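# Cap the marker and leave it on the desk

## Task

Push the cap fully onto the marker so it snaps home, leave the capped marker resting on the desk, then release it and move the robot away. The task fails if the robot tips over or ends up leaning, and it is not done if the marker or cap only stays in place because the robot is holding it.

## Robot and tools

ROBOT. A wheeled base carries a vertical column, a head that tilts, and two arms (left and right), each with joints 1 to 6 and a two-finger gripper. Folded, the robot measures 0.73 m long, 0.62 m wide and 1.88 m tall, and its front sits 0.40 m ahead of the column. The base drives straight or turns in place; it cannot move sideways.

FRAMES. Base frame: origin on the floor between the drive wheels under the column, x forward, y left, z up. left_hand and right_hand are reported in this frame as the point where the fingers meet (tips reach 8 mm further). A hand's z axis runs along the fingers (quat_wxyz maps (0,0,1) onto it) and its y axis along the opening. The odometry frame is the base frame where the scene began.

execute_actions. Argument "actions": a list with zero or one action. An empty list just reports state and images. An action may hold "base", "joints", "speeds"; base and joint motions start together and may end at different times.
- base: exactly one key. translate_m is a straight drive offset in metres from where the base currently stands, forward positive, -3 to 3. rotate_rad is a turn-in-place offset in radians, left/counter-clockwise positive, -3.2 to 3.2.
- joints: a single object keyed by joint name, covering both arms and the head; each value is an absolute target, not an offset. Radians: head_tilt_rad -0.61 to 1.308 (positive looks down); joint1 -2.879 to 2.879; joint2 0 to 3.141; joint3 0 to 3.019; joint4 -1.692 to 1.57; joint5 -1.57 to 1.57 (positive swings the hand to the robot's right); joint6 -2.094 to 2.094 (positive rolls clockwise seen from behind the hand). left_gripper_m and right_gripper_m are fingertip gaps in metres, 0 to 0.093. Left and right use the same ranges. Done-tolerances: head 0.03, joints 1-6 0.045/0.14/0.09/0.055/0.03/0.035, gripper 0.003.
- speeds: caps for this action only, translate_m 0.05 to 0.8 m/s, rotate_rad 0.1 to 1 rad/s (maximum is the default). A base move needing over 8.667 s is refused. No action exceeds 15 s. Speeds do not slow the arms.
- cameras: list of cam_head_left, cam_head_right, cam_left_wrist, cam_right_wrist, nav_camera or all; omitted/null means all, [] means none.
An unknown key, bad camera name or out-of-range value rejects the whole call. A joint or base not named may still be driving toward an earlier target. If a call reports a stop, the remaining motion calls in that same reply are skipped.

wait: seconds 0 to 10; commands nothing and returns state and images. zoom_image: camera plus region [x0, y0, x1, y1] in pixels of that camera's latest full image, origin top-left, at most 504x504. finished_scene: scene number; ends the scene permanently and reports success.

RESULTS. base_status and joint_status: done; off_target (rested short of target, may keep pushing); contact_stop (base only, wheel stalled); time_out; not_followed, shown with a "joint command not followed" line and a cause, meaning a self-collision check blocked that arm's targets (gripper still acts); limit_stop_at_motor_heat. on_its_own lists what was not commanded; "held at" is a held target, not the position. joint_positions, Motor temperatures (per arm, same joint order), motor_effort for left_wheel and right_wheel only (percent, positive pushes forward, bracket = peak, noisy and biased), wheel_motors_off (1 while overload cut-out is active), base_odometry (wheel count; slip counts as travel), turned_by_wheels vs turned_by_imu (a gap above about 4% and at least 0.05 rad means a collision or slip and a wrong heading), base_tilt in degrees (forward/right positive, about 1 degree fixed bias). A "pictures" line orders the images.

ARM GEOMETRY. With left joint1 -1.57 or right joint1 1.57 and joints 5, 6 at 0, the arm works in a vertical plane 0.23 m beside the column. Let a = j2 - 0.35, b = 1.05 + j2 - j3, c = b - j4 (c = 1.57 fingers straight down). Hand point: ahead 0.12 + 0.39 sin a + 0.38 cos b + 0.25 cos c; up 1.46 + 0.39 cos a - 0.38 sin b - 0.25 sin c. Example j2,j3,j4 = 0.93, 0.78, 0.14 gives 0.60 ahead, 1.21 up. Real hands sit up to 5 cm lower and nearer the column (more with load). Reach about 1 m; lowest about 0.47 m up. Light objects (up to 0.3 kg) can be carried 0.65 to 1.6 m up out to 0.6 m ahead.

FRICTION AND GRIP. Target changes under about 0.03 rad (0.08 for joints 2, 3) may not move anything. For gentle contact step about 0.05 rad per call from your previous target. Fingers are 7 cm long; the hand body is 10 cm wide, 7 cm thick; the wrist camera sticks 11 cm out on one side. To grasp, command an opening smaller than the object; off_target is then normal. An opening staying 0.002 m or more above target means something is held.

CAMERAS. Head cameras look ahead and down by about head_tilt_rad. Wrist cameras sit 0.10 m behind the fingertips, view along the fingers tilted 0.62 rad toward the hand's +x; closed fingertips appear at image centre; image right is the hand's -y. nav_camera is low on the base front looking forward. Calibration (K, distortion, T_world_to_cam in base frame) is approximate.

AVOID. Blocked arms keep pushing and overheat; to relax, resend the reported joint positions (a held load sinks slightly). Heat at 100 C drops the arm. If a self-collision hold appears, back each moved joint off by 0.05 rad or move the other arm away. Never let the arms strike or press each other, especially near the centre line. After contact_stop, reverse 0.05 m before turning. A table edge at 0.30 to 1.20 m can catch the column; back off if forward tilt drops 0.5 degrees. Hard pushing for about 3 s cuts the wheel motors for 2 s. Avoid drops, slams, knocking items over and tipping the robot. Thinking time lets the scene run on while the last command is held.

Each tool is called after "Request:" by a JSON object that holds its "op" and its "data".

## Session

Request:
{"op": "execute_actions", "data": {"actions": []}}

Scene clock: 0.00 s.
Motor temperatures (°C, as the motors report them): left_arm=[24 27 26 23 25 26] | right_arm=[23 29 25 22 24 23]
base_odometry: x=+0.000 y=+0.000 heading=+0.000 (m, m, rad; odometry frame)
turned_by_wheels: +0.000 (rad since the last result)
turned_by_imu: +0.000 (rad since the last result)
base_tilt: forward=-0.3 right=+0.7 (deg)
base_status: not commanded
joint_positions: head_tilt_rad=+0.869 left_joint1_rad=-1.603 left_joint2_rad=+0.911 left_joint3_rad=+0.400 left_joint4_rad=-0.900 left_joint5_rad=+0.010 left_joint6_rad=+0.106 left_gripper_m=+0.095 right_joint1_rad=+1.587 right_joint2_rad=+0.911 right_joint3_rad=+0.370 right_joint4_rad=-0.993 right_joint5_rad=-0.011 right_joint6_rad=-0.084 right_gripper_m=+0.095
joint_status: not commanded
wheel_motors_off: 0
motor_effort: left_wheel=+2 right_wheel=+3 (%)
left_hand: x=+0.1440 y=+0.2159 z=+1.2444 quat_wxyz=(+0.428, -0.059, -0.901, +0.036) (m; base frame)
right_hand: x=+0.1153 y=-0.2207 z=+1.2687 quat_wxyz=(+0.483, +0.041, -0.874, -0.029) (m; base frame)
pictures: cam_head_left, cam_head_right, cam_left_wrist, cam_right_wrist, nav_camera
camera_calibration (this result's frames):
cam_head_left: T_world_to_cam=[[-0.0550424, -0.996628, 0.0608446, -0.0433482], [-0.814475, 0.00956574, -0.58012, 0.936402], [0.577582, -0.0814876, -0.812255, 1.14189], [0, 0, 0, 1]] pos_world=[0.100756, 0.0408903, 1.47337]
cam_head_right: T_world_to_cam=[[-0.0795058, -0.992745, 0.0902047, -0.152787], [-0.811276, 0.0118587, -0.584543, 0.939242], [0.579232, -0.119655, -0.806333, 1.13316], [0, 0, 0, 1]] pos_world=[0.0934732, -0.0272277, 1.47652]
cam_left_wrist: T_world_to_cam=[[-0.0724271, -0.990515, 0.11677, 0.0780429], [-0.0474169, 0.120365, 0.991597, -1.25214], [-0.996246, 0.0662816, -0.0556848, 0.318938], [0, 0, 0, 1]] pos_world=[0.26402, 0.206876, 1.25026]
cam_right_wrist: T_world_to_cam=[[0.0428263, -0.994547, -0.0950861, -0.104074], [0.0728792, -0.09181, 0.993106, -1.2823], [-0.996421, -0.0494608, 0.0685499, 0.140485], [0, 0, 0, 1]] pos_world=[0.237892, -0.214286, 1.25393]
Images, in order (width x height): cam_head_left 896x504, cam_head_right 896x504, cam_left_wrist 896x504, cam_right_wrist 896x504, nav_camera 896x504.

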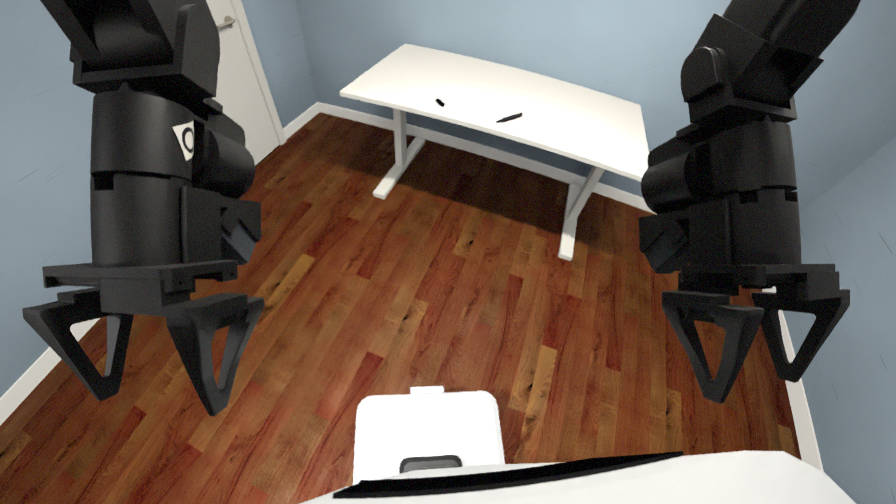

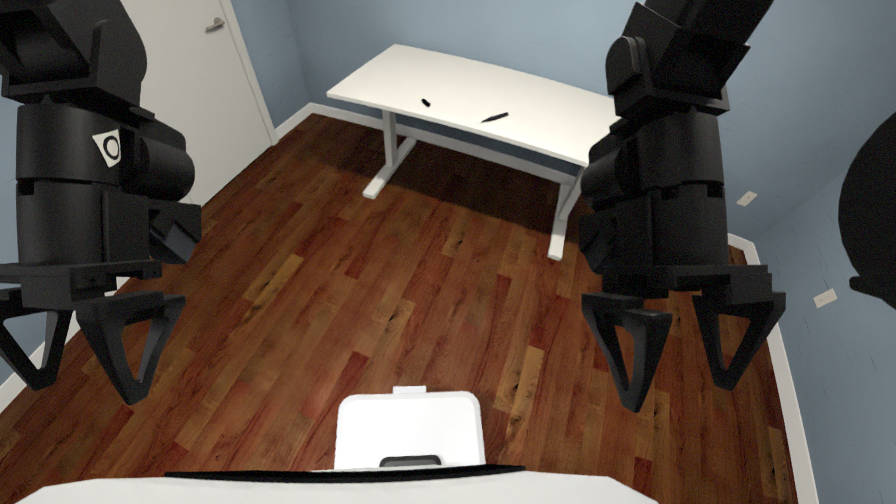

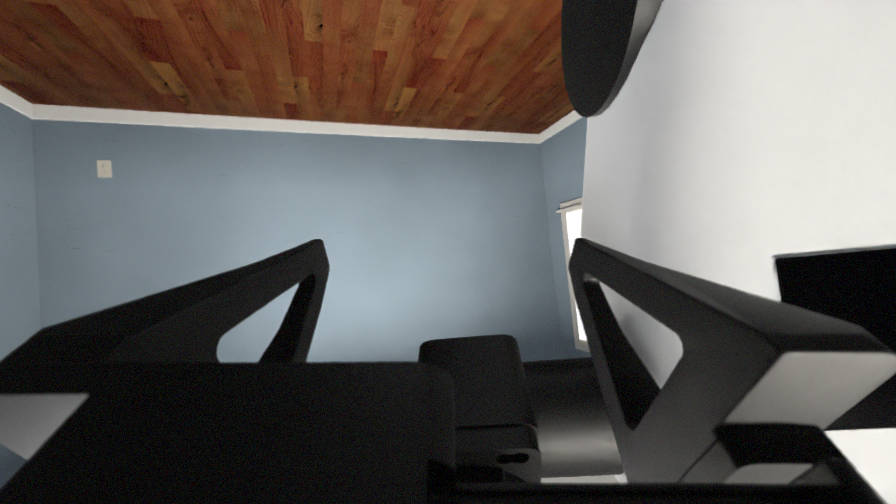

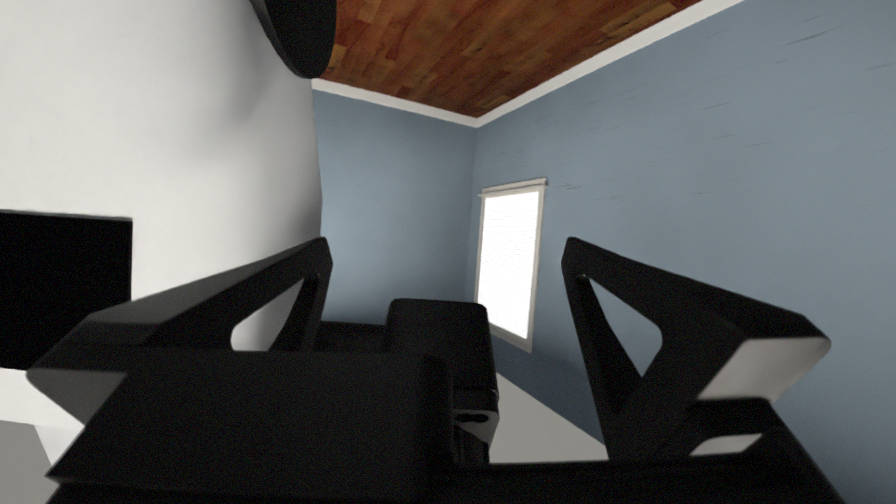

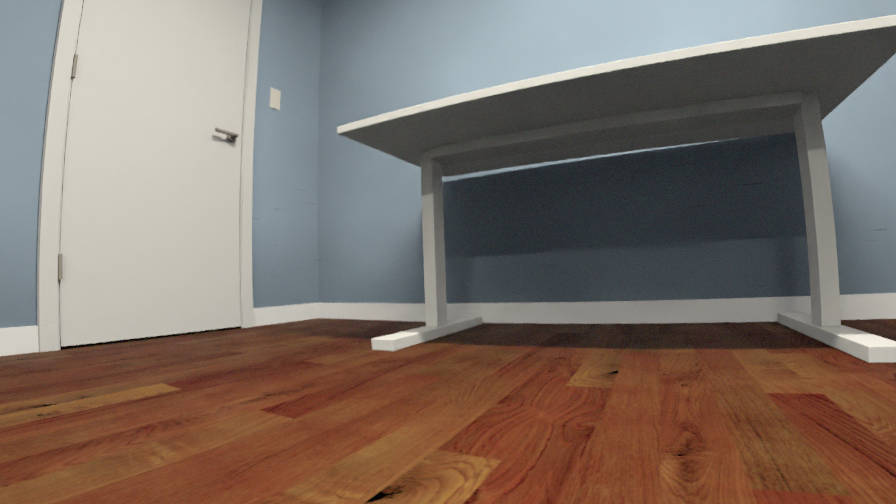

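Request:
{"op": "execute_actions", "data": {"actions": [{"base":{"rotate_rad":-0.18}}], "cameras": []}}

Request:
{"op": "execute_actions", "data": {"actions": [{"base":{"translate_m":0.9},"joints":{"head_tilt_rad":0.95}}], "cameras": ["cam_head_left","cam_head_right"]}}

Request:
{"op": "zoom_image", "data": {"camera": "cam_head_left", "region": [300,170,540,310]}}

Scene clock: 8.90 s.
Motor temperatures (°C, as the motors report them): left_arm=[24 27 26 24 25 26] | right_arm=[23 29 25 22 24 23]
base_odometry: x=+0.000 y=+0.000 heading=-0.178 (m, m, rad; odometry frame)
turned_by_wheels: -0.178 (rad since the last result)
turned_by_imu: -0.176 (rad since the last result)
base_tilt: forward=-0.3 right=+0.6 (deg)
base_status: done
joint_positions: head_tilt_rad=+0.869 left_joint1_rad=-1.603 left_joint2_rad=+0.911 left_joint3_rad=+0.400 left_joint4_rad=-0.900 left_joint5_rad=+0.010 left_joint6_rad=+0.106 left_gripper_m=+0.095 right_joint1_rad=+1.587 right_joint2_rad=+0.911 right_joint3_rad=+0.370 right_joint4_rad=-0.993 right_joint5_rad=-0.011 right_joint6_rad=-0.084 right_gripper_m=+0.095
joint_status: not commanded
wheel_motors_off: 0
motor_effort: left_wheel=+0(42) right_wheel=+0(36) (%)
left_hand: x=+0.1440 y=+0.2159 z=+1.2444 quat_wxyz=(+0.428, -0.059, -0.901, +0.036) (m; base frame)
right_hand: x=+0.1153 y=-0.2207 z=+1.2687 quat_wxyz=(+0.483, +0.041, -0.874, -0.029) (m; base frame)
pictures: none
No camera images: the call's "cameras" was empty. Leave "cameras" out to get every camera's image.

Scene clock: 11.87 s.
Motor temperatures (°C, as the motors report them): left_arm=[24 27 26 24 25 26] | right_arm=[23 29 25 22 24 23]
base_odometry: x=+0.885 y=-0.160 heading=-0.178 (m, m, rad; odometry frame)
turned_by_wheels: +0.000 (rad since the last result)
turned_by_imu: +0.000 (rad since the last result)
base_tilt: forward=-0.6 right=+0.7 (deg)
base_status: done
joint_positions: head_tilt_rad=+0.951 left_joint1_rad=-1.603 left_joint2_rad=+0.911 left_joint3_rad=+0.402 left_joint4_rad=-0.900 left_joint5_rad=+0.010 left_joint6_rad=+0.106 left_gripper_m=+0.095 right_joint1_rad=+1.587 right_joint2_rad=+0.911 right_joint3_rad=+0.373 right_joint4_rad=-0.993 right_joint5_rad=-0.011 right_joint6_rad=-0.084 right_gripper_m=+0.095
joint_status: all done
wheel_motors_off: 0
motor_effort: left_wheel=+1(55) right_wheel=-1(41) (%)
left_hand: x=+0.1453 y=+0.2159 z=+1.2439 quat_wxyz=(+0.427, -0.059, -0.902, +0.036) (m; base frame)
right_hand: x=+0.1165 y=-0.2207 z=+1.2682 quat_wxyz=(+0.482, +0.041, -0.875, -0.029) (m; base frame)
pictures: cam_head_left, cam_head_right
camera_calibration (this result's frames):
cam_head_left: T_world_to_cam=[[-0.0498837, -0.996628, 0.065141, -0.0502225], [-0.859177, 0.00956574, -0.511589, 0.8331], [0.509241, -0.0814876, -0.856757, 1.21384], [0, 0, 0, 1]] pos_world=[0.0951387, 0.0408903, 1.46944]
cam_head_right: T_world_to_cam=[[-0.0718649, -0.992745, 0.0964028, -0.162714], [-0.85635, 0.0118587, -0.516259, 0.836339], [0.51137, -0.119655, -0.850989, 1.20533], [0, 0, 0, 1]] pos_world=[0.0881373, -0.0272277, 1.47317]
Images, in order (width x height): cam_head_left 896x504, cam_head_right 896x504.

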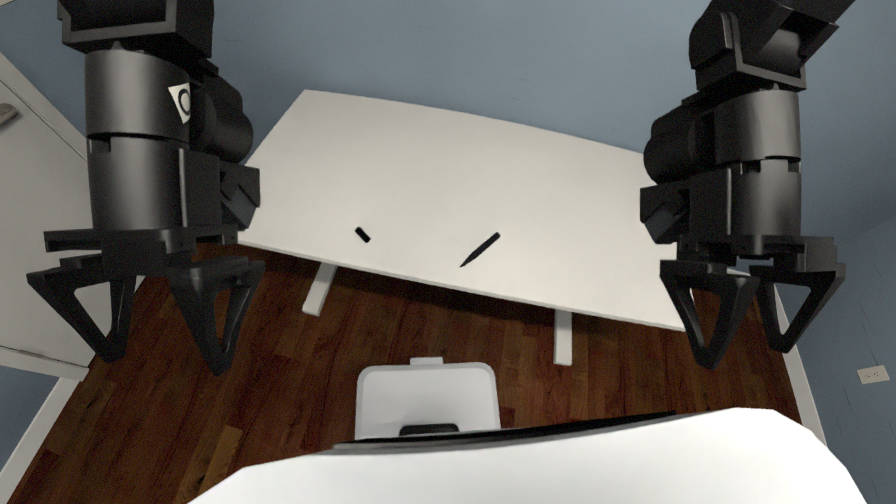

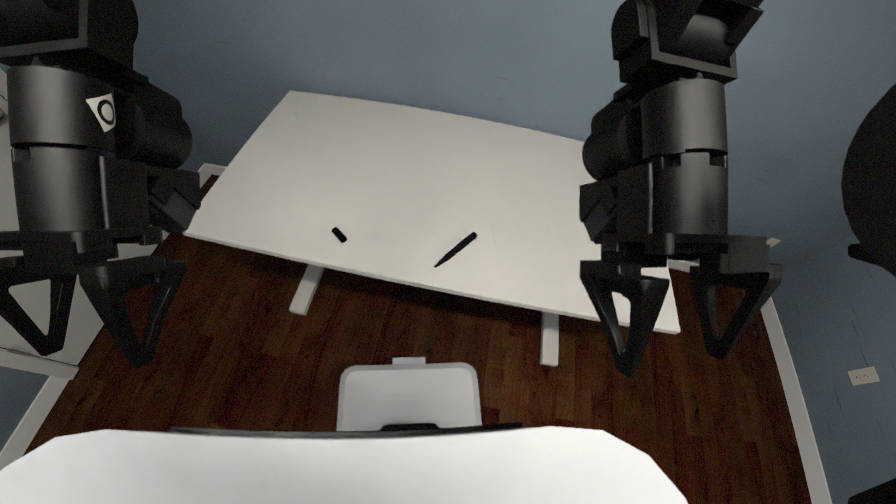

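Region (300, 170, 540, 310) of cam_head_left's 896x504 image, scaled by 2.100, with more detail than that image has; it fills the top 294 rows of this view, and the rest is white.

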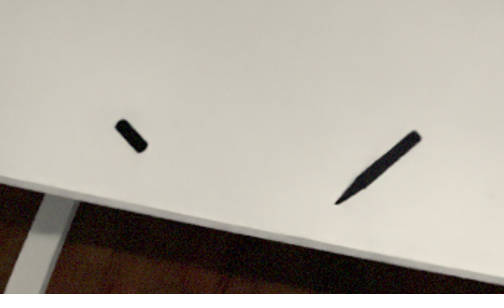

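Request:
{"op": "execute_actions", "data": {"actions": [{"base":{"translate_m":0.05},"joints":{"left_joint1_rad":-1.585,"left_joint2_rad":2.0,"left_joint3_rad":1.61,"left_joint4_rad":-0.12,"left_joint6_rad":-0.75,"left_gripper_m":0.06}}], "cameras": ["cam_left_wrist","cam_head_left"]}}

Request:
{"op": "zoom_image", "data": {"camera": "cam_left_wrist", "region": [330,60,570,260]}}

Scene clock: 20.00 s.
Motor temperatures (°C, as the motors report them): left_arm=[24 27 26 24 25 26] | right_arm=[23 29 25 22 24 23]
base_odometry: x=+0.935 y=-0.169 heading=-0.178 (m, m, rad; odometry frame)
turned_by_wheels: +0.000 (rad since the last result)
turned_by_imu: +0.002 (rad since the last result)
base_tilt: forward=-0.4 right=+0.5 (deg)
base_status: done
joint_positions: head_tilt_rad=+0.951 left_joint1_rad=-1.594 left_joint2_rad=+2.008 left_joint3_rad=+1.607 left_joint4_rad=-0.129 left_joint5_rad=+0.010 left_joint6_rad=-0.738 left_gripper_m=+0.060 right_joint1_rad=+1.587 right_joint2_rad=+0.911 right_joint3_rad=+0.373 right_joint4_rad=-0.993 right_joint5_rad=-0.011 right_joint6_rad=-0.084 right_gripper_m=+0.095
joint_status: all done
wheel_motors_off: 0
motor_effort: left_wheel=+1(35) right_wheel=-1(32) (%)
left_hand: x=+0.5521 y=+0.2038 z=+0.7966 quat_wxyz=(+0.009, +0.355, -0.935, +0.013) (m; base frame)
right_hand: x=+0.1165 y=-0.2207 z=+1.2682 quat_wxyz=(+0.482, +0.041, -0.875, -0.029) (m; base frame)
pictures: cam_head_left, cam_left_wrist
camera_calibration (this result's frames):
cam_head_left: T_world_to_cam=[[-0.0498687, -0.996628, 0.0651524, -0.0502409], [-0.859294, 0.00956574, -0.511392, 0.832802], [0.509045, -0.0814876, -0.856874, 1.21403], [0, 0, 0, 1]] pos_world=[0.0951225, 0.0408903, 1.46943]
cam_left_wrist: T_world_to_cam=[[0.665729, -0.745905, 0.0207454, -0.232925], [-0.598937, -0.517562, 0.611068, -0.0497261], [-0.445062, -0.419231, -0.791306, 1.082], [0, 0, 0, 1]] pos_world=[0.606839, 0.254131, 0.89141]
Images, in order (width x height): cam_head_left 896x504, cam_left_wrist 896x504.

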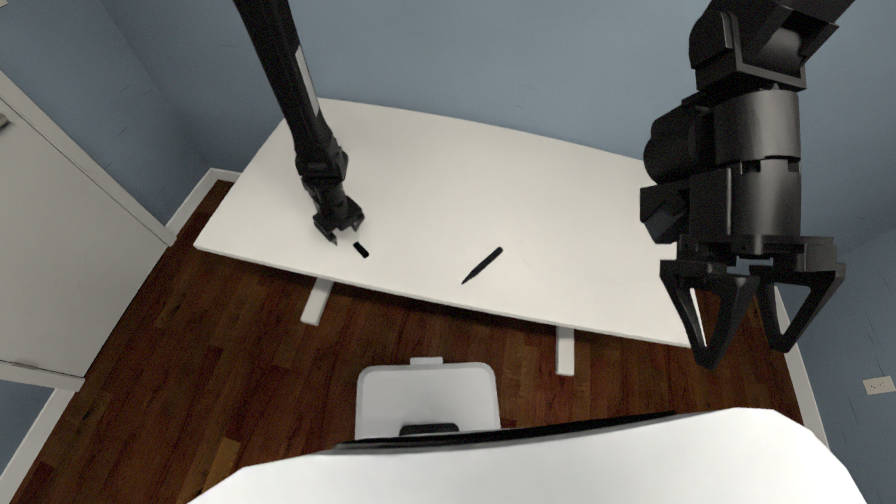

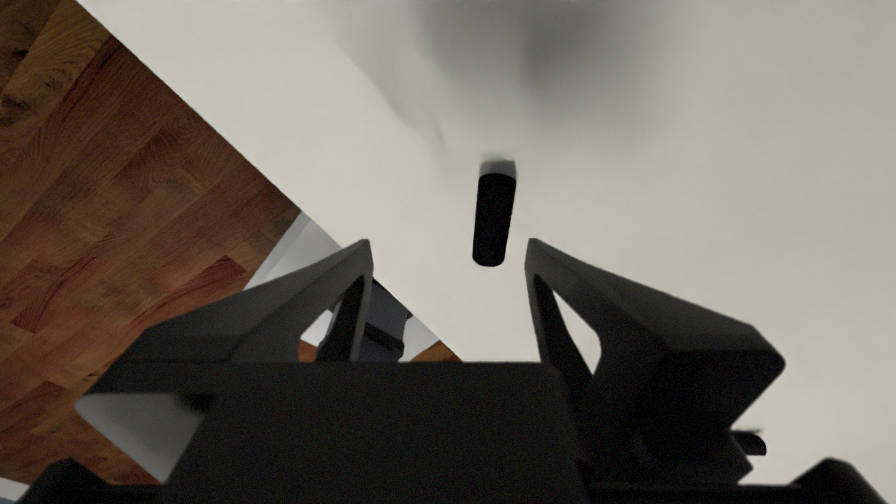

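Region (330, 60, 570, 260) of cam_left_wrist's 896x504 image, scaled by 2.100, with more detail than that image has.

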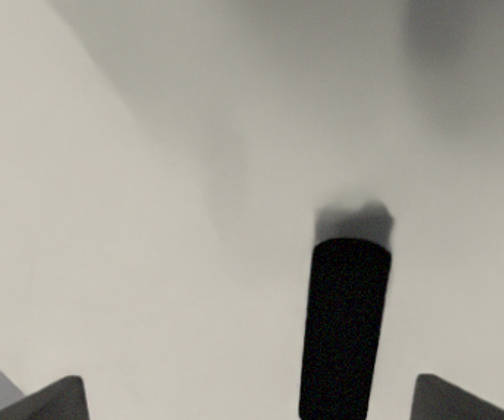

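Request:
{"op": "execute_actions", "data": {"actions": [{"base":{"rotate_rad":-0.07},"joints":{"left_joint6_rad":-0.8,"right_joint1_rad":1.57,"right_joint2_rad":1.85,"right_joint3_rad":1.46,"right_joint4_rad":-0.13,"right_gripper_m":0.06}}], "cameras": []}}

Request:
{"op": "execute_actions", "data": {"actions": [{"joints":{"left_joint2_rad":2.15,"left_joint3_rad":1.73}}], "cameras": ["cam_left_wrist"]}}

Request:
{"op": "zoom_image", "data": {"camera": "cam_left_wrist", "region": [370,120,530,340]}}

Scene clock: 29.23 s.
Motor temperatures (°C, as the motors report them): left_arm=[24 28 26 24 25 26] | right_arm=[23 29 25 22 24 23]
base_odometry: x=+0.935 y=-0.169 heading=-0.246 (m, m, rad; odometry frame)
turned_by_wheels: -0.068 (rad since the last result)
turned_by_imu: -0.066 (rad since the last result)
base_tilt: forward=-0.2 right=+0.7 (deg)
base_status: done
joint_positions: head_tilt_rad=+0.951 left_joint1_rad=-1.587 left_joint2_rad=+2.008 left_joint3_rad=+1.607 left_joint4_rad=-0.129 left_joint5_rad=+0.010 left_joint6_rad=-0.789 left_gripper_m=+0.060 right_joint1_rad=+1.578 right_joint2_rad=+1.850 right_joint3_rad=+1.453 right_joint4_rad=-0.140 right_joint5_rad=-0.011 right_joint6_rad=-0.084 right_gripper_m=+0.060
joint_status: all done
wheel_motors_off: 0
motor_effort: left_wheel=+1(38) right_wheel=-1(39) (%)
left_hand: x=+0.5524 y=+0.2097 z=+0.7965 quat_wxyz=(+0.007, +0.380, -0.925, +0.010) (m; base frame)
right_hand: x=+0.5522 y=-0.2185 z=+0.8570 quat_wxyz=(+0.007, +0.044, -0.999, -0.009) (m; base frame)
pictures: none
No camera images: the call's "cameras" was empty. Leave "cameras" out to get every camera's image.

Scene clock: 30.30 s.
Motor temperatures (°C, as the motors report them): left_arm=[24 28 26 24 25 26] | right_arm=[23 29 25 22 24 23]
base_odometry: x=+0.935 y=-0.169 heading=-0.246 (m, m, rad; odometry frame)
turned_by_wheels: +0.000 (rad since the last result)
turned_by_imu: +0.000 (rad since the last result)
base_tilt: forward=-0.4 right=+0.7 (deg)
base_status: not commanded
joint_positions: head_tilt_rad=+0.951 left_joint1_rad=-1.587 left_joint2_rad=+2.151 left_joint3_rad=+1.725 left_joint4_rad=-0.125 left_joint5_rad=+0.010 left_joint6_rad=-0.789 left_gripper_m=+0.060 right_joint1_rad=+1.578 right_joint2_rad=+1.850 right_joint3_rad=+1.453 right_joint4_rad=-0.140 right_joint5_rad=-0.011 right_joint6_rad=-0.084 right_gripper_m=+0.060
joint_status: all done
wheel_motors_off: 0
motor_effort: left_wheel=+1(2) right_wheel=-1(1) (%)
left_hand: x=+0.5288 y=+0.2091 z=+0.7413 quat_wxyz=(+0.017, +0.380, -0.925, +0.006) (m; base frame)
right_hand: x=+0.5522 y=-0.2185 z=+0.8570 quat_wxyz=(+0.007, +0.044, -0.999, -0.009) (m; base frame)
pictures: cam_left_wrist
camera_calibration (this result's frames):
cam_left_wrist: T_world_to_cam=[[0.704968, -0.709239, 0.000360928, -0.22564], [-0.556725, -0.553058, 0.619826, -0.0485379], [-0.439405, -0.437158, -0.78474, 1.02593], [0, 0, 0, 1]] pos_world=[0.582847, 0.261619, 0.835258]
Images, in order (width x height): cam_left_wrist 896x504.

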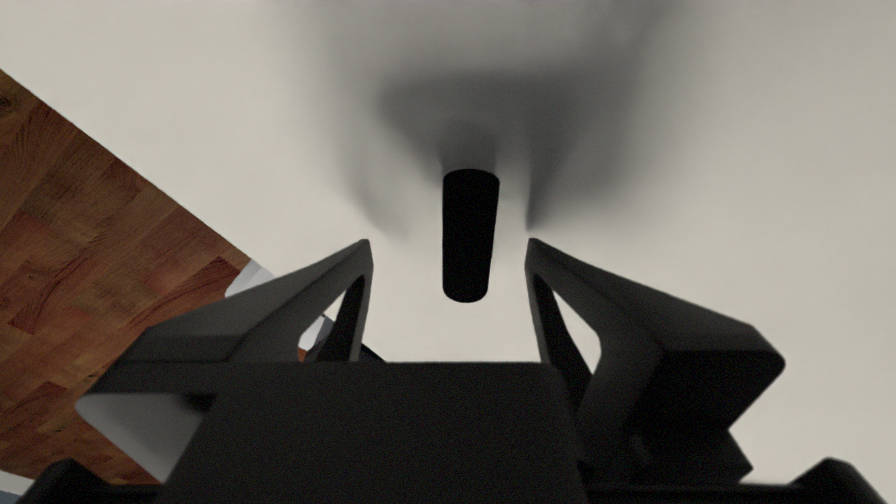

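Region (370, 120, 530, 340) of cam_left_wrist's 896x504 image, scaled by 2.291, with more detail than that image has; it fills the left 367 columns of this view, and the rest is white.

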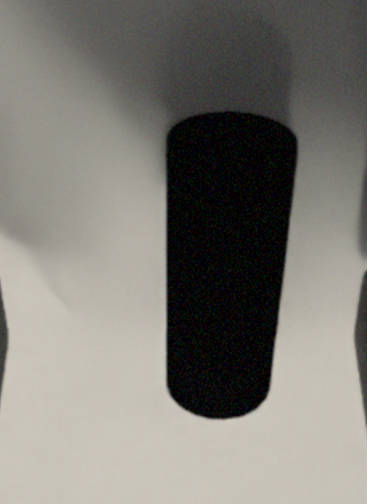

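Grab it and inspect under different light.

Request:
{"op": "execute_actions", "data": {"actions": [{"joints":{"left_joint2_rad":2.2,"left_joint3_rad":1.785}}], "cameras": ["cam_left_wrist"]}}

Request:
{"op": "execute_actions", "data": {"actions": [{"joints":{"left_gripper_m":0.0}}], "cameras": []}}

Request:
{"op": "execute_actions", "data": {"actions": [{"base":{"rotate_rad":0.31},"joints":{"left_joint2_rad":1.7,"left_joint3_rad":1.5,"left_joint4_rad":0.9,"left_joint6_rad":0}}], "cameras": ["cam_left_wrist","cam_right_wrist","cam_head_left"]}}

Request:
{"op": "zoom_image", "data": {"camera": "cam_left_wrist", "region": [390,150,510,270]}}

Scene clock: 38.50 s.
Motor temperatures (°C, as the motors report them): left_arm=[24 28 26 24 25 26] | right_arm=[23 30 25 22 24 23]
base_odometry: x=+0.935 y=-0.169 heading=-0.246 (m, m, rad; odometry frame)
turned_by_wheels: +0.000 (rad since the last result)
turned_by_imu: +0.001 (rad since the last result)
base_tilt: forward=-0.3 right=+0.6 (deg)
base_status: not commanded
joint_positions: head_tilt_rad=+0.951 left_joint1_rad=-1.587 left_joint2_rad=+2.181 left_joint3_rad=+1.784 left_joint4_rad=-0.125 left_joint5_rad=+0.010 left_joint6_rad=-0.789 left_gripper_m=+0.060 right_joint1_rad=+1.578 right_joint2_rad=+1.850 right_joint3_rad=+1.453 right_joint4_rad=-0.140 right_joint5_rad=-0.011 right_joint6_rad=-0.084 right_gripper_m=+0.060
joint_status: all done
wheel_motors_off: 0
motor_effort: left_wheel=+2(2) right_wheel=-1(1) (%)
left_hand: x=+0.5435 y=+0.2088 z=+0.7312 quat_wxyz=(+0.004, +0.380, -0.925, +0.011) (m; base frame)
right_hand: x=+0.5522 y=-0.2185 z=+0.8570 quat_wxyz=(+0.007, +0.044, -0.999, -0.009) (m; base frame)
pictures: cam_left_wrist
camera_calibration (this result's frames):
cam_left_wrist: T_world_to_cam=[[0.704958, -0.708955, 0.0204233, -0.250977], [-0.573778, -0.553143, 0.603997, -0.0133116], [-0.41691, -0.437511, -0.796725, 1.02099], [0, 0, 0, 1]] pos_world=[0.594949, 0.261398, 0.826611]
Images, in order (width x height): cam_left_wrist 896x504.

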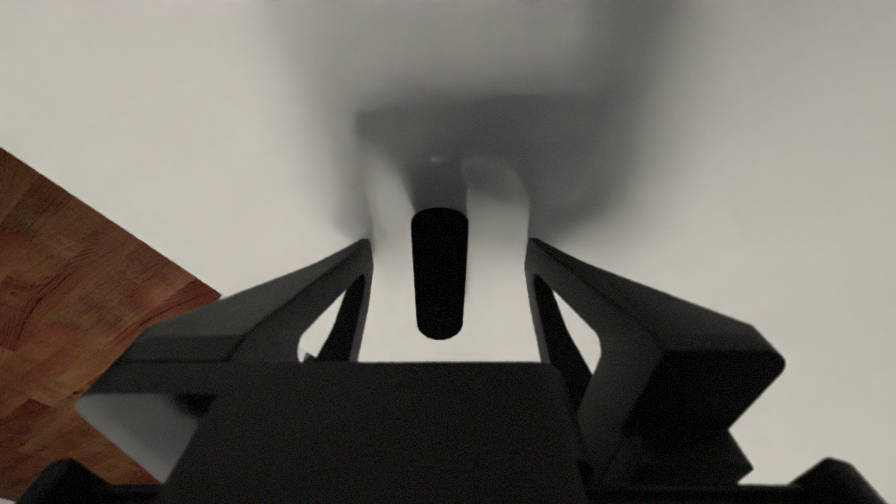

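Scene clock: 39.13 s.
Motor temperatures (°C, as the motors report them): left_arm=[24 28 26 24 25 26] | right_arm=[23 30 25 22 24 23]
base_odometry: x=+0.935 y=-0.169 heading=-0.246 (m, m, rad; odometry frame)
turned_by_wheels: +0.000 (rad since the last result)
turned_by_imu: +0.000 (rad since the last result)
base_tilt: forward=-0.4 right=+0.6 (deg)
base_status: not commanded
joint_positions: head_tilt_rad=+0.951 left_joint1_rad=-1.587 left_joint2_rad=+2.181 left_joint3_rad=+1.784 left_joint4_rad=-0.125 left_joint5_rad=+0.010 left_joint6_rad=-0.789 left_gripper_m=+0.018 right_joint1_rad=+1.578 right_joint2_rad=+1.850 right_joint3_rad=+1.453 right_joint4_rad=-0.140 right_joint5_rad=-0.011 right_joint6_rad=-0.084 right_gripper_m=+0.060
joint_status: left_gripper_m off_target (ended at +0.018, target +0.000)
wheel_motors_off: 0
motor_effort: left_wheel=+2(2) right_wheel=-1(1) (%)
left_hand: x=+0.5435 y=+0.2088 z=+0.7312 quat_wxyz=(+0.004, +0.380, -0.925, +0.011) (m; base frame)
right_hand: x=+0.5522 y=-0.2185 z=+0.8570 quat_wxyz=(+0.007, +0.044, -0.999, -0.009) (m; base frame)
pictures: none
No camera images: the call's "cameras" was empty. Leave "cameras" out to get every camera's image.

Scene clock: 40.80 s.
Motor temperatures (°C, as the motors report them): left_arm=[24 28 26 24 25 26] | right_arm=[23 30 25 22 24 23]
base_odometry: x=+0.935 y=-0.169 heading=+0.063 (m, m, rad; odometry frame)
turned_by_wheels: +0.309 (rad since the last result)
turned_by_imu: +0.309 (rad since the last result)
base_tilt: forward=-0.4 right=+0.6 (deg)
base_status: done
joint_positions: head_tilt_rad=+0.951 left_joint1_rad=-1.585 left_joint2_rad=+1.694 left_joint3_rad=+1.493 left_joint4_rad=+0.880 left_joint5_rad=+0.010 left_joint6_rad=-0.011 left_gripper_m=+0.018 right_joint1_rad=+1.573 right_joint2_rad=+1.850 right_joint3_rad=+1.453 right_joint4_rad=-0.140 right_joint5_rad=-0.011 right_joint6_rad=-0.084 right_gripper_m=+0.060
joint_status: all done
wheel_motors_off: 0
motor_effort: left_wheel=-2(39) right_wheel=+0(42) (%)
left_hand: x=+0.8499 y=+0.2128 z=+1.0908 quat_wxyz=(-0.566, +0.002, -0.824, +0.014) (m; base frame)
right_hand: x=+0.5522 y=-0.2220 z=+0.8570 quat_wxyz=(+0.007, +0.043, -0.999, -0.007) (m; base frame)
pictures: cam_head_left, cam_left_wrist, cam_right_wrist
camera_calibration (this result's frames):
cam_head_left: T_world_to_cam=[[-0.0498687, -0.996628, 0.0651524, -0.0502409], [-0.859294, 0.00956574, -0.511392, 0.832803], [0.509045, -0.0814876, -0.856874, 1.21403], [0, 0, 0, 1]] pos_world=[0.0951225, 0.0408903, 1.46943]
cam_left_wrist: T_world_to_cam=[[-0.0142243, -0.999473, 0.0291879, 0.191972], [-0.841386, -0.00380764, -0.540421, 1.30633], [0.540247, -0.0322454, -0.840888, 0.585425], [0, 0, 0, 1]] pos_world=[0.78558, 0.215722, 1.19264]
cam_right_wrist: T_world_to_cam=[[0.088365, -0.995946, -0.0168529, -0.255668], [-0.794722, -0.0806912, 0.601586, -0.0882828], [-0.600506, -0.0397657, -0.798631, 1.13062], [0, 0, 0, 1]] pos_world=[0.631377, -0.216795, 0.951749]
Images, in order (width x height): cam_head_left 896x504, cam_left_wrist 896x504, cam_right_wrist 896x504.

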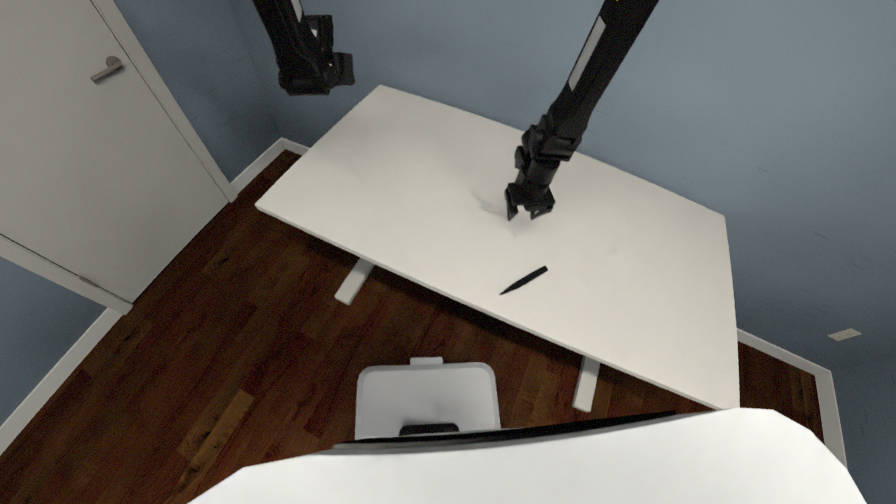

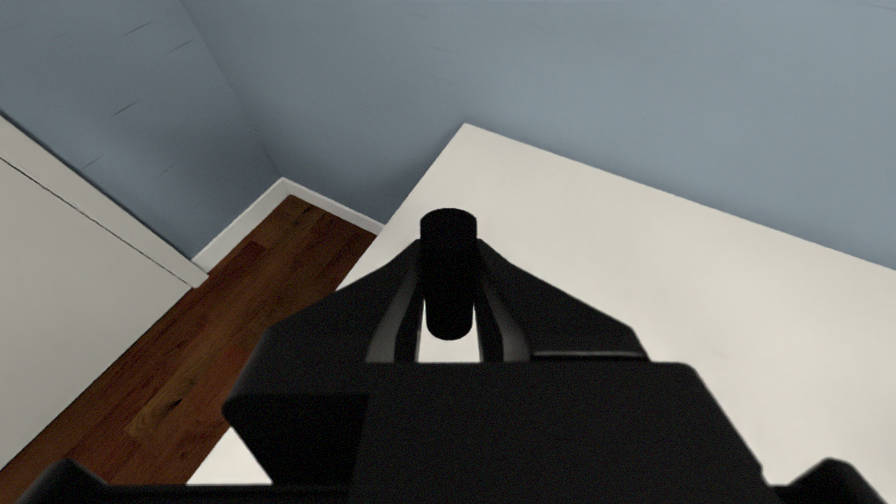

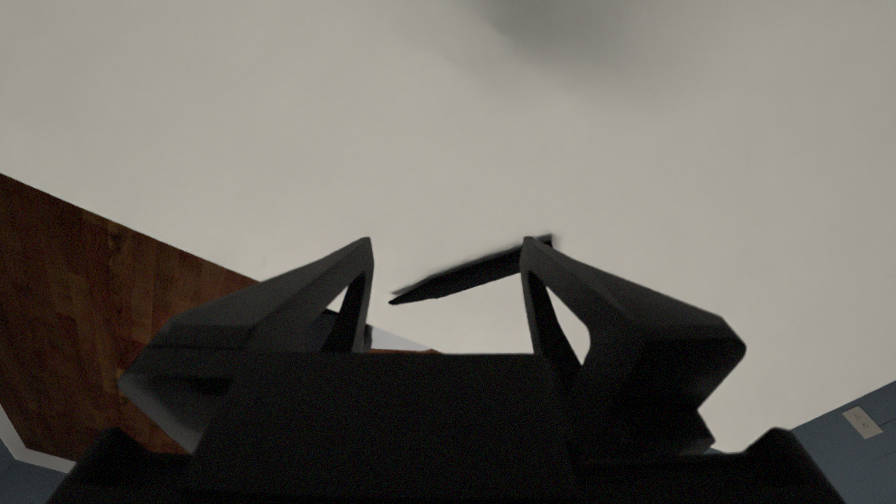

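Region (390, 150, 510, 270) of cam_left_wrist's 896x504 image, scaled by 4.200, with more detail than that image has.

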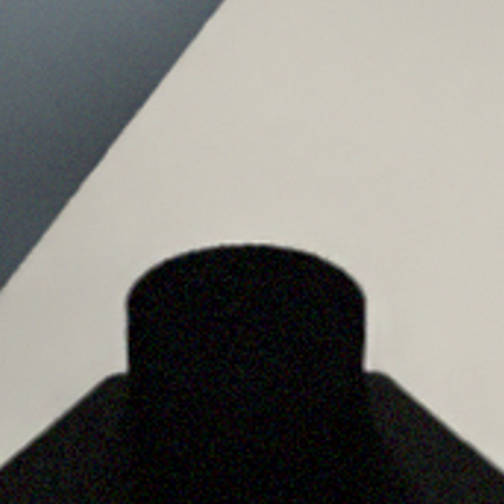

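Request:
{"op": "execute_actions", "data": {"actions": [{"base":{"rotate_rad":-0.1},"joints":{"right_joint6_rad":-2.09,"right_joint5_rad":0}}], "cameras": []}}

Request:
{"op": "execute_actions", "data": {"actions": [{"base":{"translate_m":-0.045},"joints":{"right_joint2_rad":2.09,"right_joint3_rad":1.68,"right_joint4_rad":-0.11}}], "cameras": ["cam_right_wrist"]}}

Scene clock: 55.20 s.
Motor temperatures (°C, as the motors report them): left_arm=[24 29 27 24 25 26] | right_arm=[23 31 25 22 24 23]
base_odometry: x=+0.935 y=-0.169 heading=-0.036 (m, m, rad; odometry frame)
turned_by_wheels: -0.099 (rad since the last result)
turned_by_imu: -0.098 (rad since the last result)
base_tilt: forward=-0.4 right=+0.7 (deg)
base_status: done
joint_positions: head_tilt_rad=+0.951 left_joint1_rad=-1.586 left_joint2_rad=+1.694 left_joint3_rad=+1.493 left_joint4_rad=+0.880 left_joint5_rad=+0.010 left_joint6_rad=-0.011 left_gripper_m=+0.018 right_joint1_rad=+1.566 right_joint2_rad=+1.850 right_joint3_rad=+1.453 right_joint4_rad=-0.140 right_joint5_rad=-0.001 right_joint6_rad=-2.077 right_gripper_m=+0.060
joint_status: all done
wheel_motors_off: 0
motor_effort: left_wheel=+1(42) right_wheel=+0(17) (%)
left_hand: x=+0.8499 y=+0.2120 z=+1.0908 quat_wxyz=(-0.566, +0.003, -0.824, +0.015) (m; base frame)
right_hand: x=+0.5522 y=-0.2288 z=+0.8569 quat_wxyz=(+0.005, +0.861, -0.508, -0.005) (m; base frame)
pictures: none
No camera images: the call's "cameras" was empty. Leave "cameras" out to get every camera's image.

Scene clock: 56.47 s.
Motor temperatures (°C, as the motors report them): left_arm=[24 29 27 24 25 26] | right_arm=[23 31 25 22 24 23]
base_odometry: x=+0.890 y=-0.167 heading=-0.035 (m, m, rad; odometry frame)
turned_by_wheels: +0.001 (rad since the last result)
turned_by_imu: +0.002 (rad since the last result)
base_tilt: forward=-0.4 right=+0.7 (deg)
base_status: done
joint_positions: head_tilt_rad=+0.952 left_joint1_rad=-1.586 left_joint2_rad=+1.694 left_joint3_rad=+1.490 left_joint4_rad=+0.880 left_joint5_rad=+0.010 left_joint6_rad=-0.011 left_gripper_m=+0.018 right_joint1_rad=+1.566 right_joint2_rad=+2.105 right_joint3_rad=+1.670 right_joint4_rad=-0.114 right_joint5_rad=-0.001 right_joint6_rad=-2.078 right_gripper_m=+0.060
joint_status: all done
wheel_motors_off: 0
motor_effort: left_wheel=+0(46) right_wheel=-2(40) (%)
left_hand: x=+0.8482 y=+0.2119 z=+1.0894 quat_wxyz=(-0.564, +0.003, -0.825, +0.015) (m; base frame)
right_hand: x=+0.5296 y=-0.2292 z=+0.7582 quat_wxyz=(+0.008, +0.861, -0.508, -0.010) (m; base frame)
pictures: cam_right_wrist
camera_calibration (this result's frames):
cam_right_wrist: T_world_to_cam=[[0.873543, 0.486032, -0.0263618, -0.331497], [0.408233, -0.702068, 0.583478, -0.81321], [0.265081, -0.520455, -0.811701, 0.479199], [0, 0, 0, 1]] pos_world=[0.494529, -0.160409, 0.854717]
Images, in order (width x height): cam_right_wrist 896x504.

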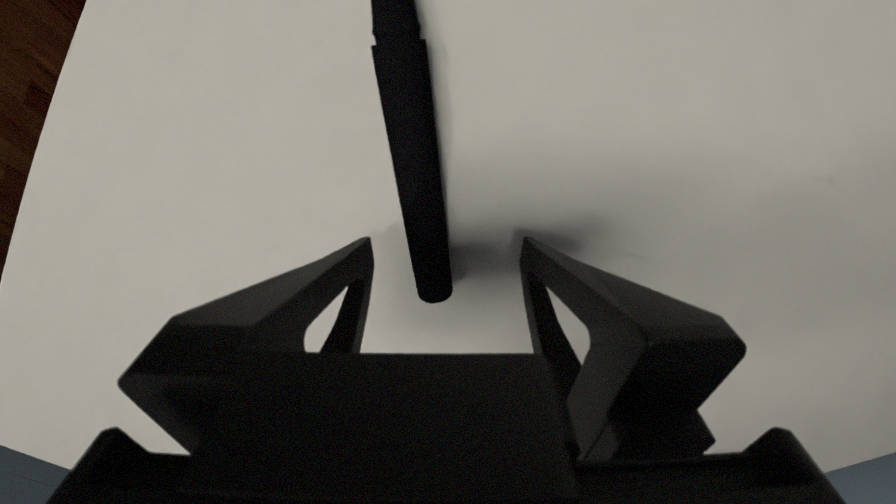

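Request:
{"op": "execute_actions", "data": {"actions": [{"joints":{"right_joint2_rad":2.165,"right_joint3_rad":1.73}}], "cameras": []}}

Request:
{"op": "execute_actions", "data": {"actions": [{"joints":{"right_joint2_rad":2.215,"right_joint3_rad":1.76}}], "cameras": ["cam_right_wrist"]}}

Request:
{"op": "execute_actions", "data": {"actions": [{"joints":{"right_gripper_m":0}}], "cameras": ["cam_right_wrist"]}}

Scene clock: 62.20 s.
Motor temperatures (°C, as the motors report them): left_arm=[24 30 27 24 25 26] | right_arm=[23 31 25 22 24 23]
base_odometry: x=+0.890 y=-0.167 heading=-0.035 (m, m, rad; odometry frame)
turned_by_wheels: +0.000 (rad since the last result)
turned_by_imu: +0.001 (rad since the last result)
base_tilt: forward=-0.3 right=+0.6 (deg)
base_status: not commanded
joint_positions: head_tilt_rad=+0.952 left_joint1_rad=-1.586 left_joint2_rad=+1.694 left_joint3_rad=+1.490 left_joint4_rad=+0.880 left_joint5_rad=+0.010 left_joint6_rad=-0.011 left_gripper_m=+0.018 right_joint1_rad=+1.566 right_joint2_rad=+2.150 right_joint3_rad=+1.730 right_joint4_rad=-0.114 right_joint5_rad=-0.001 right_joint6_rad=-2.078 right_gripper_m=+0.060
joint_status: all done
wheel_motors_off: 0
motor_effort: left_wheel=-1(1) right_wheel=-2(3) (%)
left_hand: x=+0.8482 y=+0.2119 z=+1.0894 quat_wxyz=(-0.564, +0.003, -0.825, +0.015) (m; base frame)
right_hand: x=+0.5350 y=-0.2293 z=+0.7414 quat_wxyz=(+0.004, +0.861, -0.508, -0.004) (m; base frame)
pictures: none
No camera images: the call's "cameras" was empty. Leave "cameras" out to get every camera's image.

Scene clock: 62.90 s.
Motor temperatures (°C, as the motors report them): left_arm=[24 30 27 24 25 26] | right_arm=[23 31 25 22 24 23]
base_odometry: x=+0.890 y=-0.167 heading=-0.035 (m, m, rad; odometry frame)
turned_by_wheels: +0.000 (rad since the last result)
turned_by_imu: +0.000 (rad since the last result)
base_tilt: forward=-0.3 right=+0.7 (deg)
base_status: not commanded
joint_positions: head_tilt_rad=+0.952 left_joint1_rad=-1.586 left_joint2_rad=+1.694 left_joint3_rad=+1.490 left_joint4_rad=+0.880 left_joint5_rad=+0.010 left_joint6_rad=-0.011 left_gripper_m=+0.018 right_joint1_rad=+1.566 right_joint2_rad=+2.193 right_joint3_rad=+1.760 right_joint4_rad=-0.111 right_joint5_rad=-0.001 right_joint6_rad=-2.078 right_gripper_m=+0.060
joint_status: all done
wheel_motors_off: 0
motor_effort: left_wheel=+0(1) right_wheel=-2(3) (%)
left_hand: x=+0.8482 y=+0.2119 z=+1.0894 quat_wxyz=(-0.564, +0.003, -0.825, +0.015) (m; base frame)
right_hand: x=+0.5237 y=-0.2293 z=+0.7251 quat_wxyz=(+0.006, +0.861, -0.508, -0.008) (m; base frame)
pictures: cam_right_wrist
camera_calibration (this result's frames):
cam_right_wrist: T_world_to_cam=[[0.873653, 0.48605, -0.0220352, -0.330361], [0.405349, -0.702053, 0.585503, -0.791539], [0.269114, -0.520459, -0.81037, 0.450758], [0, 0, 0, 1]] pos_world=[0.488165, -0.16053, 0.82145]
Images, in order (width x height): cam_right_wrist 896x504.

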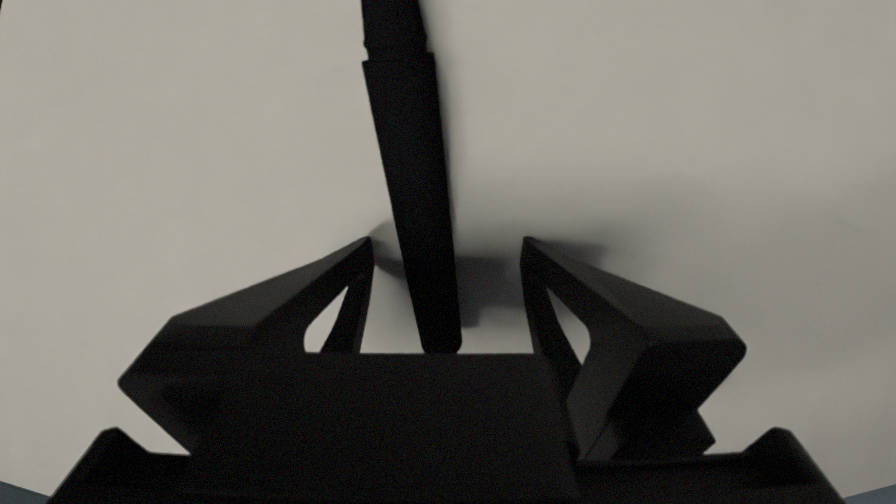

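Scene clock: 63.53 s.
Motor temperatures (°C, as the motors report them): left_arm=[24 30 27 24 25 26] | right_arm=[23 31 25 22 24 23]
base_odometry: x=+0.890 y=-0.167 heading=-0.035 (m, m, rad; odometry frame)
turned_by_wheels: +0.000 (rad since the last result)
turned_by_imu: +0.000 (rad since the last result)
base_tilt: forward=-0.4 right=+0.7 (deg)
base_status: not commanded
joint_positions: head_tilt_rad=+0.952 left_joint1_rad=-1.586 left_joint2_rad=+1.694 left_joint3_rad=+1.490 left_joint4_rad=+0.880 left_joint5_rad=+0.010 left_joint6_rad=-0.011 left_gripper_m=+0.018 right_joint1_rad=+1.567 right_joint2_rad=+2.193 right_joint3_rad=+1.760 right_joint4_rad=-0.111 right_joint5_rad=-0.001 right_joint6_rad=-2.078 right_gripper_m=+0.018
joint_status: right_gripper_m off_target (ended at +0.018, target +0.000)
wheel_motors_off: 0
motor_effort: left_wheel=+0(0) right_wheel=-3(3) (%)
left_hand: x=+0.8482 y=+0.2119 z=+1.0894 quat_wxyz=(-0.564, +0.003, -0.825, +0.015) (m; base frame)
right_hand: x=+0.5237 y=-0.2287 z=+0.7251 quat_wxyz=(+0.006, +0.861, -0.508, -0.008) (m; base frame)
pictures: cam_right_wrist
camera_calibration (this result's frames):
cam_right_wrist: T_world_to_cam=[[0.873282, 0.486731, -0.021711, -0.330564], [0.405885, -0.702135, 0.585034, -0.79104], [0.26951, -0.519712, -0.810718, 0.45131], [0, 0, 0, 1]] pos_world=[0.488114, -0.159969, 0.821493]
Images, in order (width x height): cam_right_wrist 896x504.

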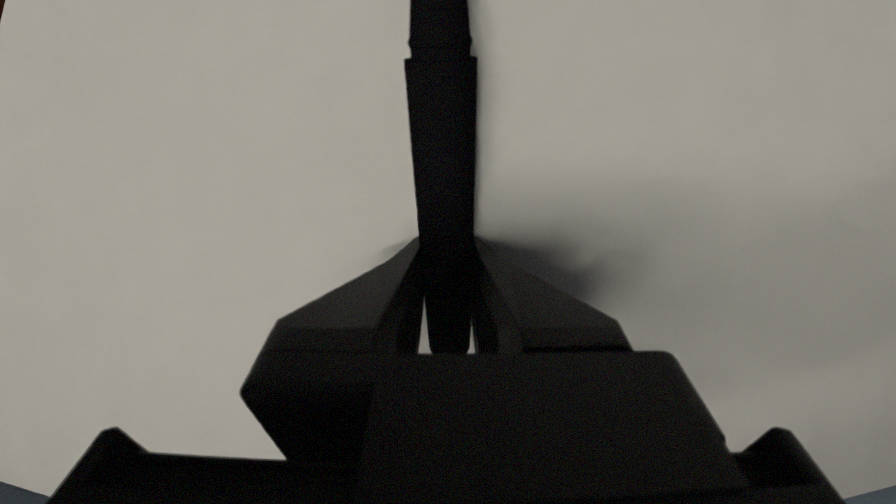

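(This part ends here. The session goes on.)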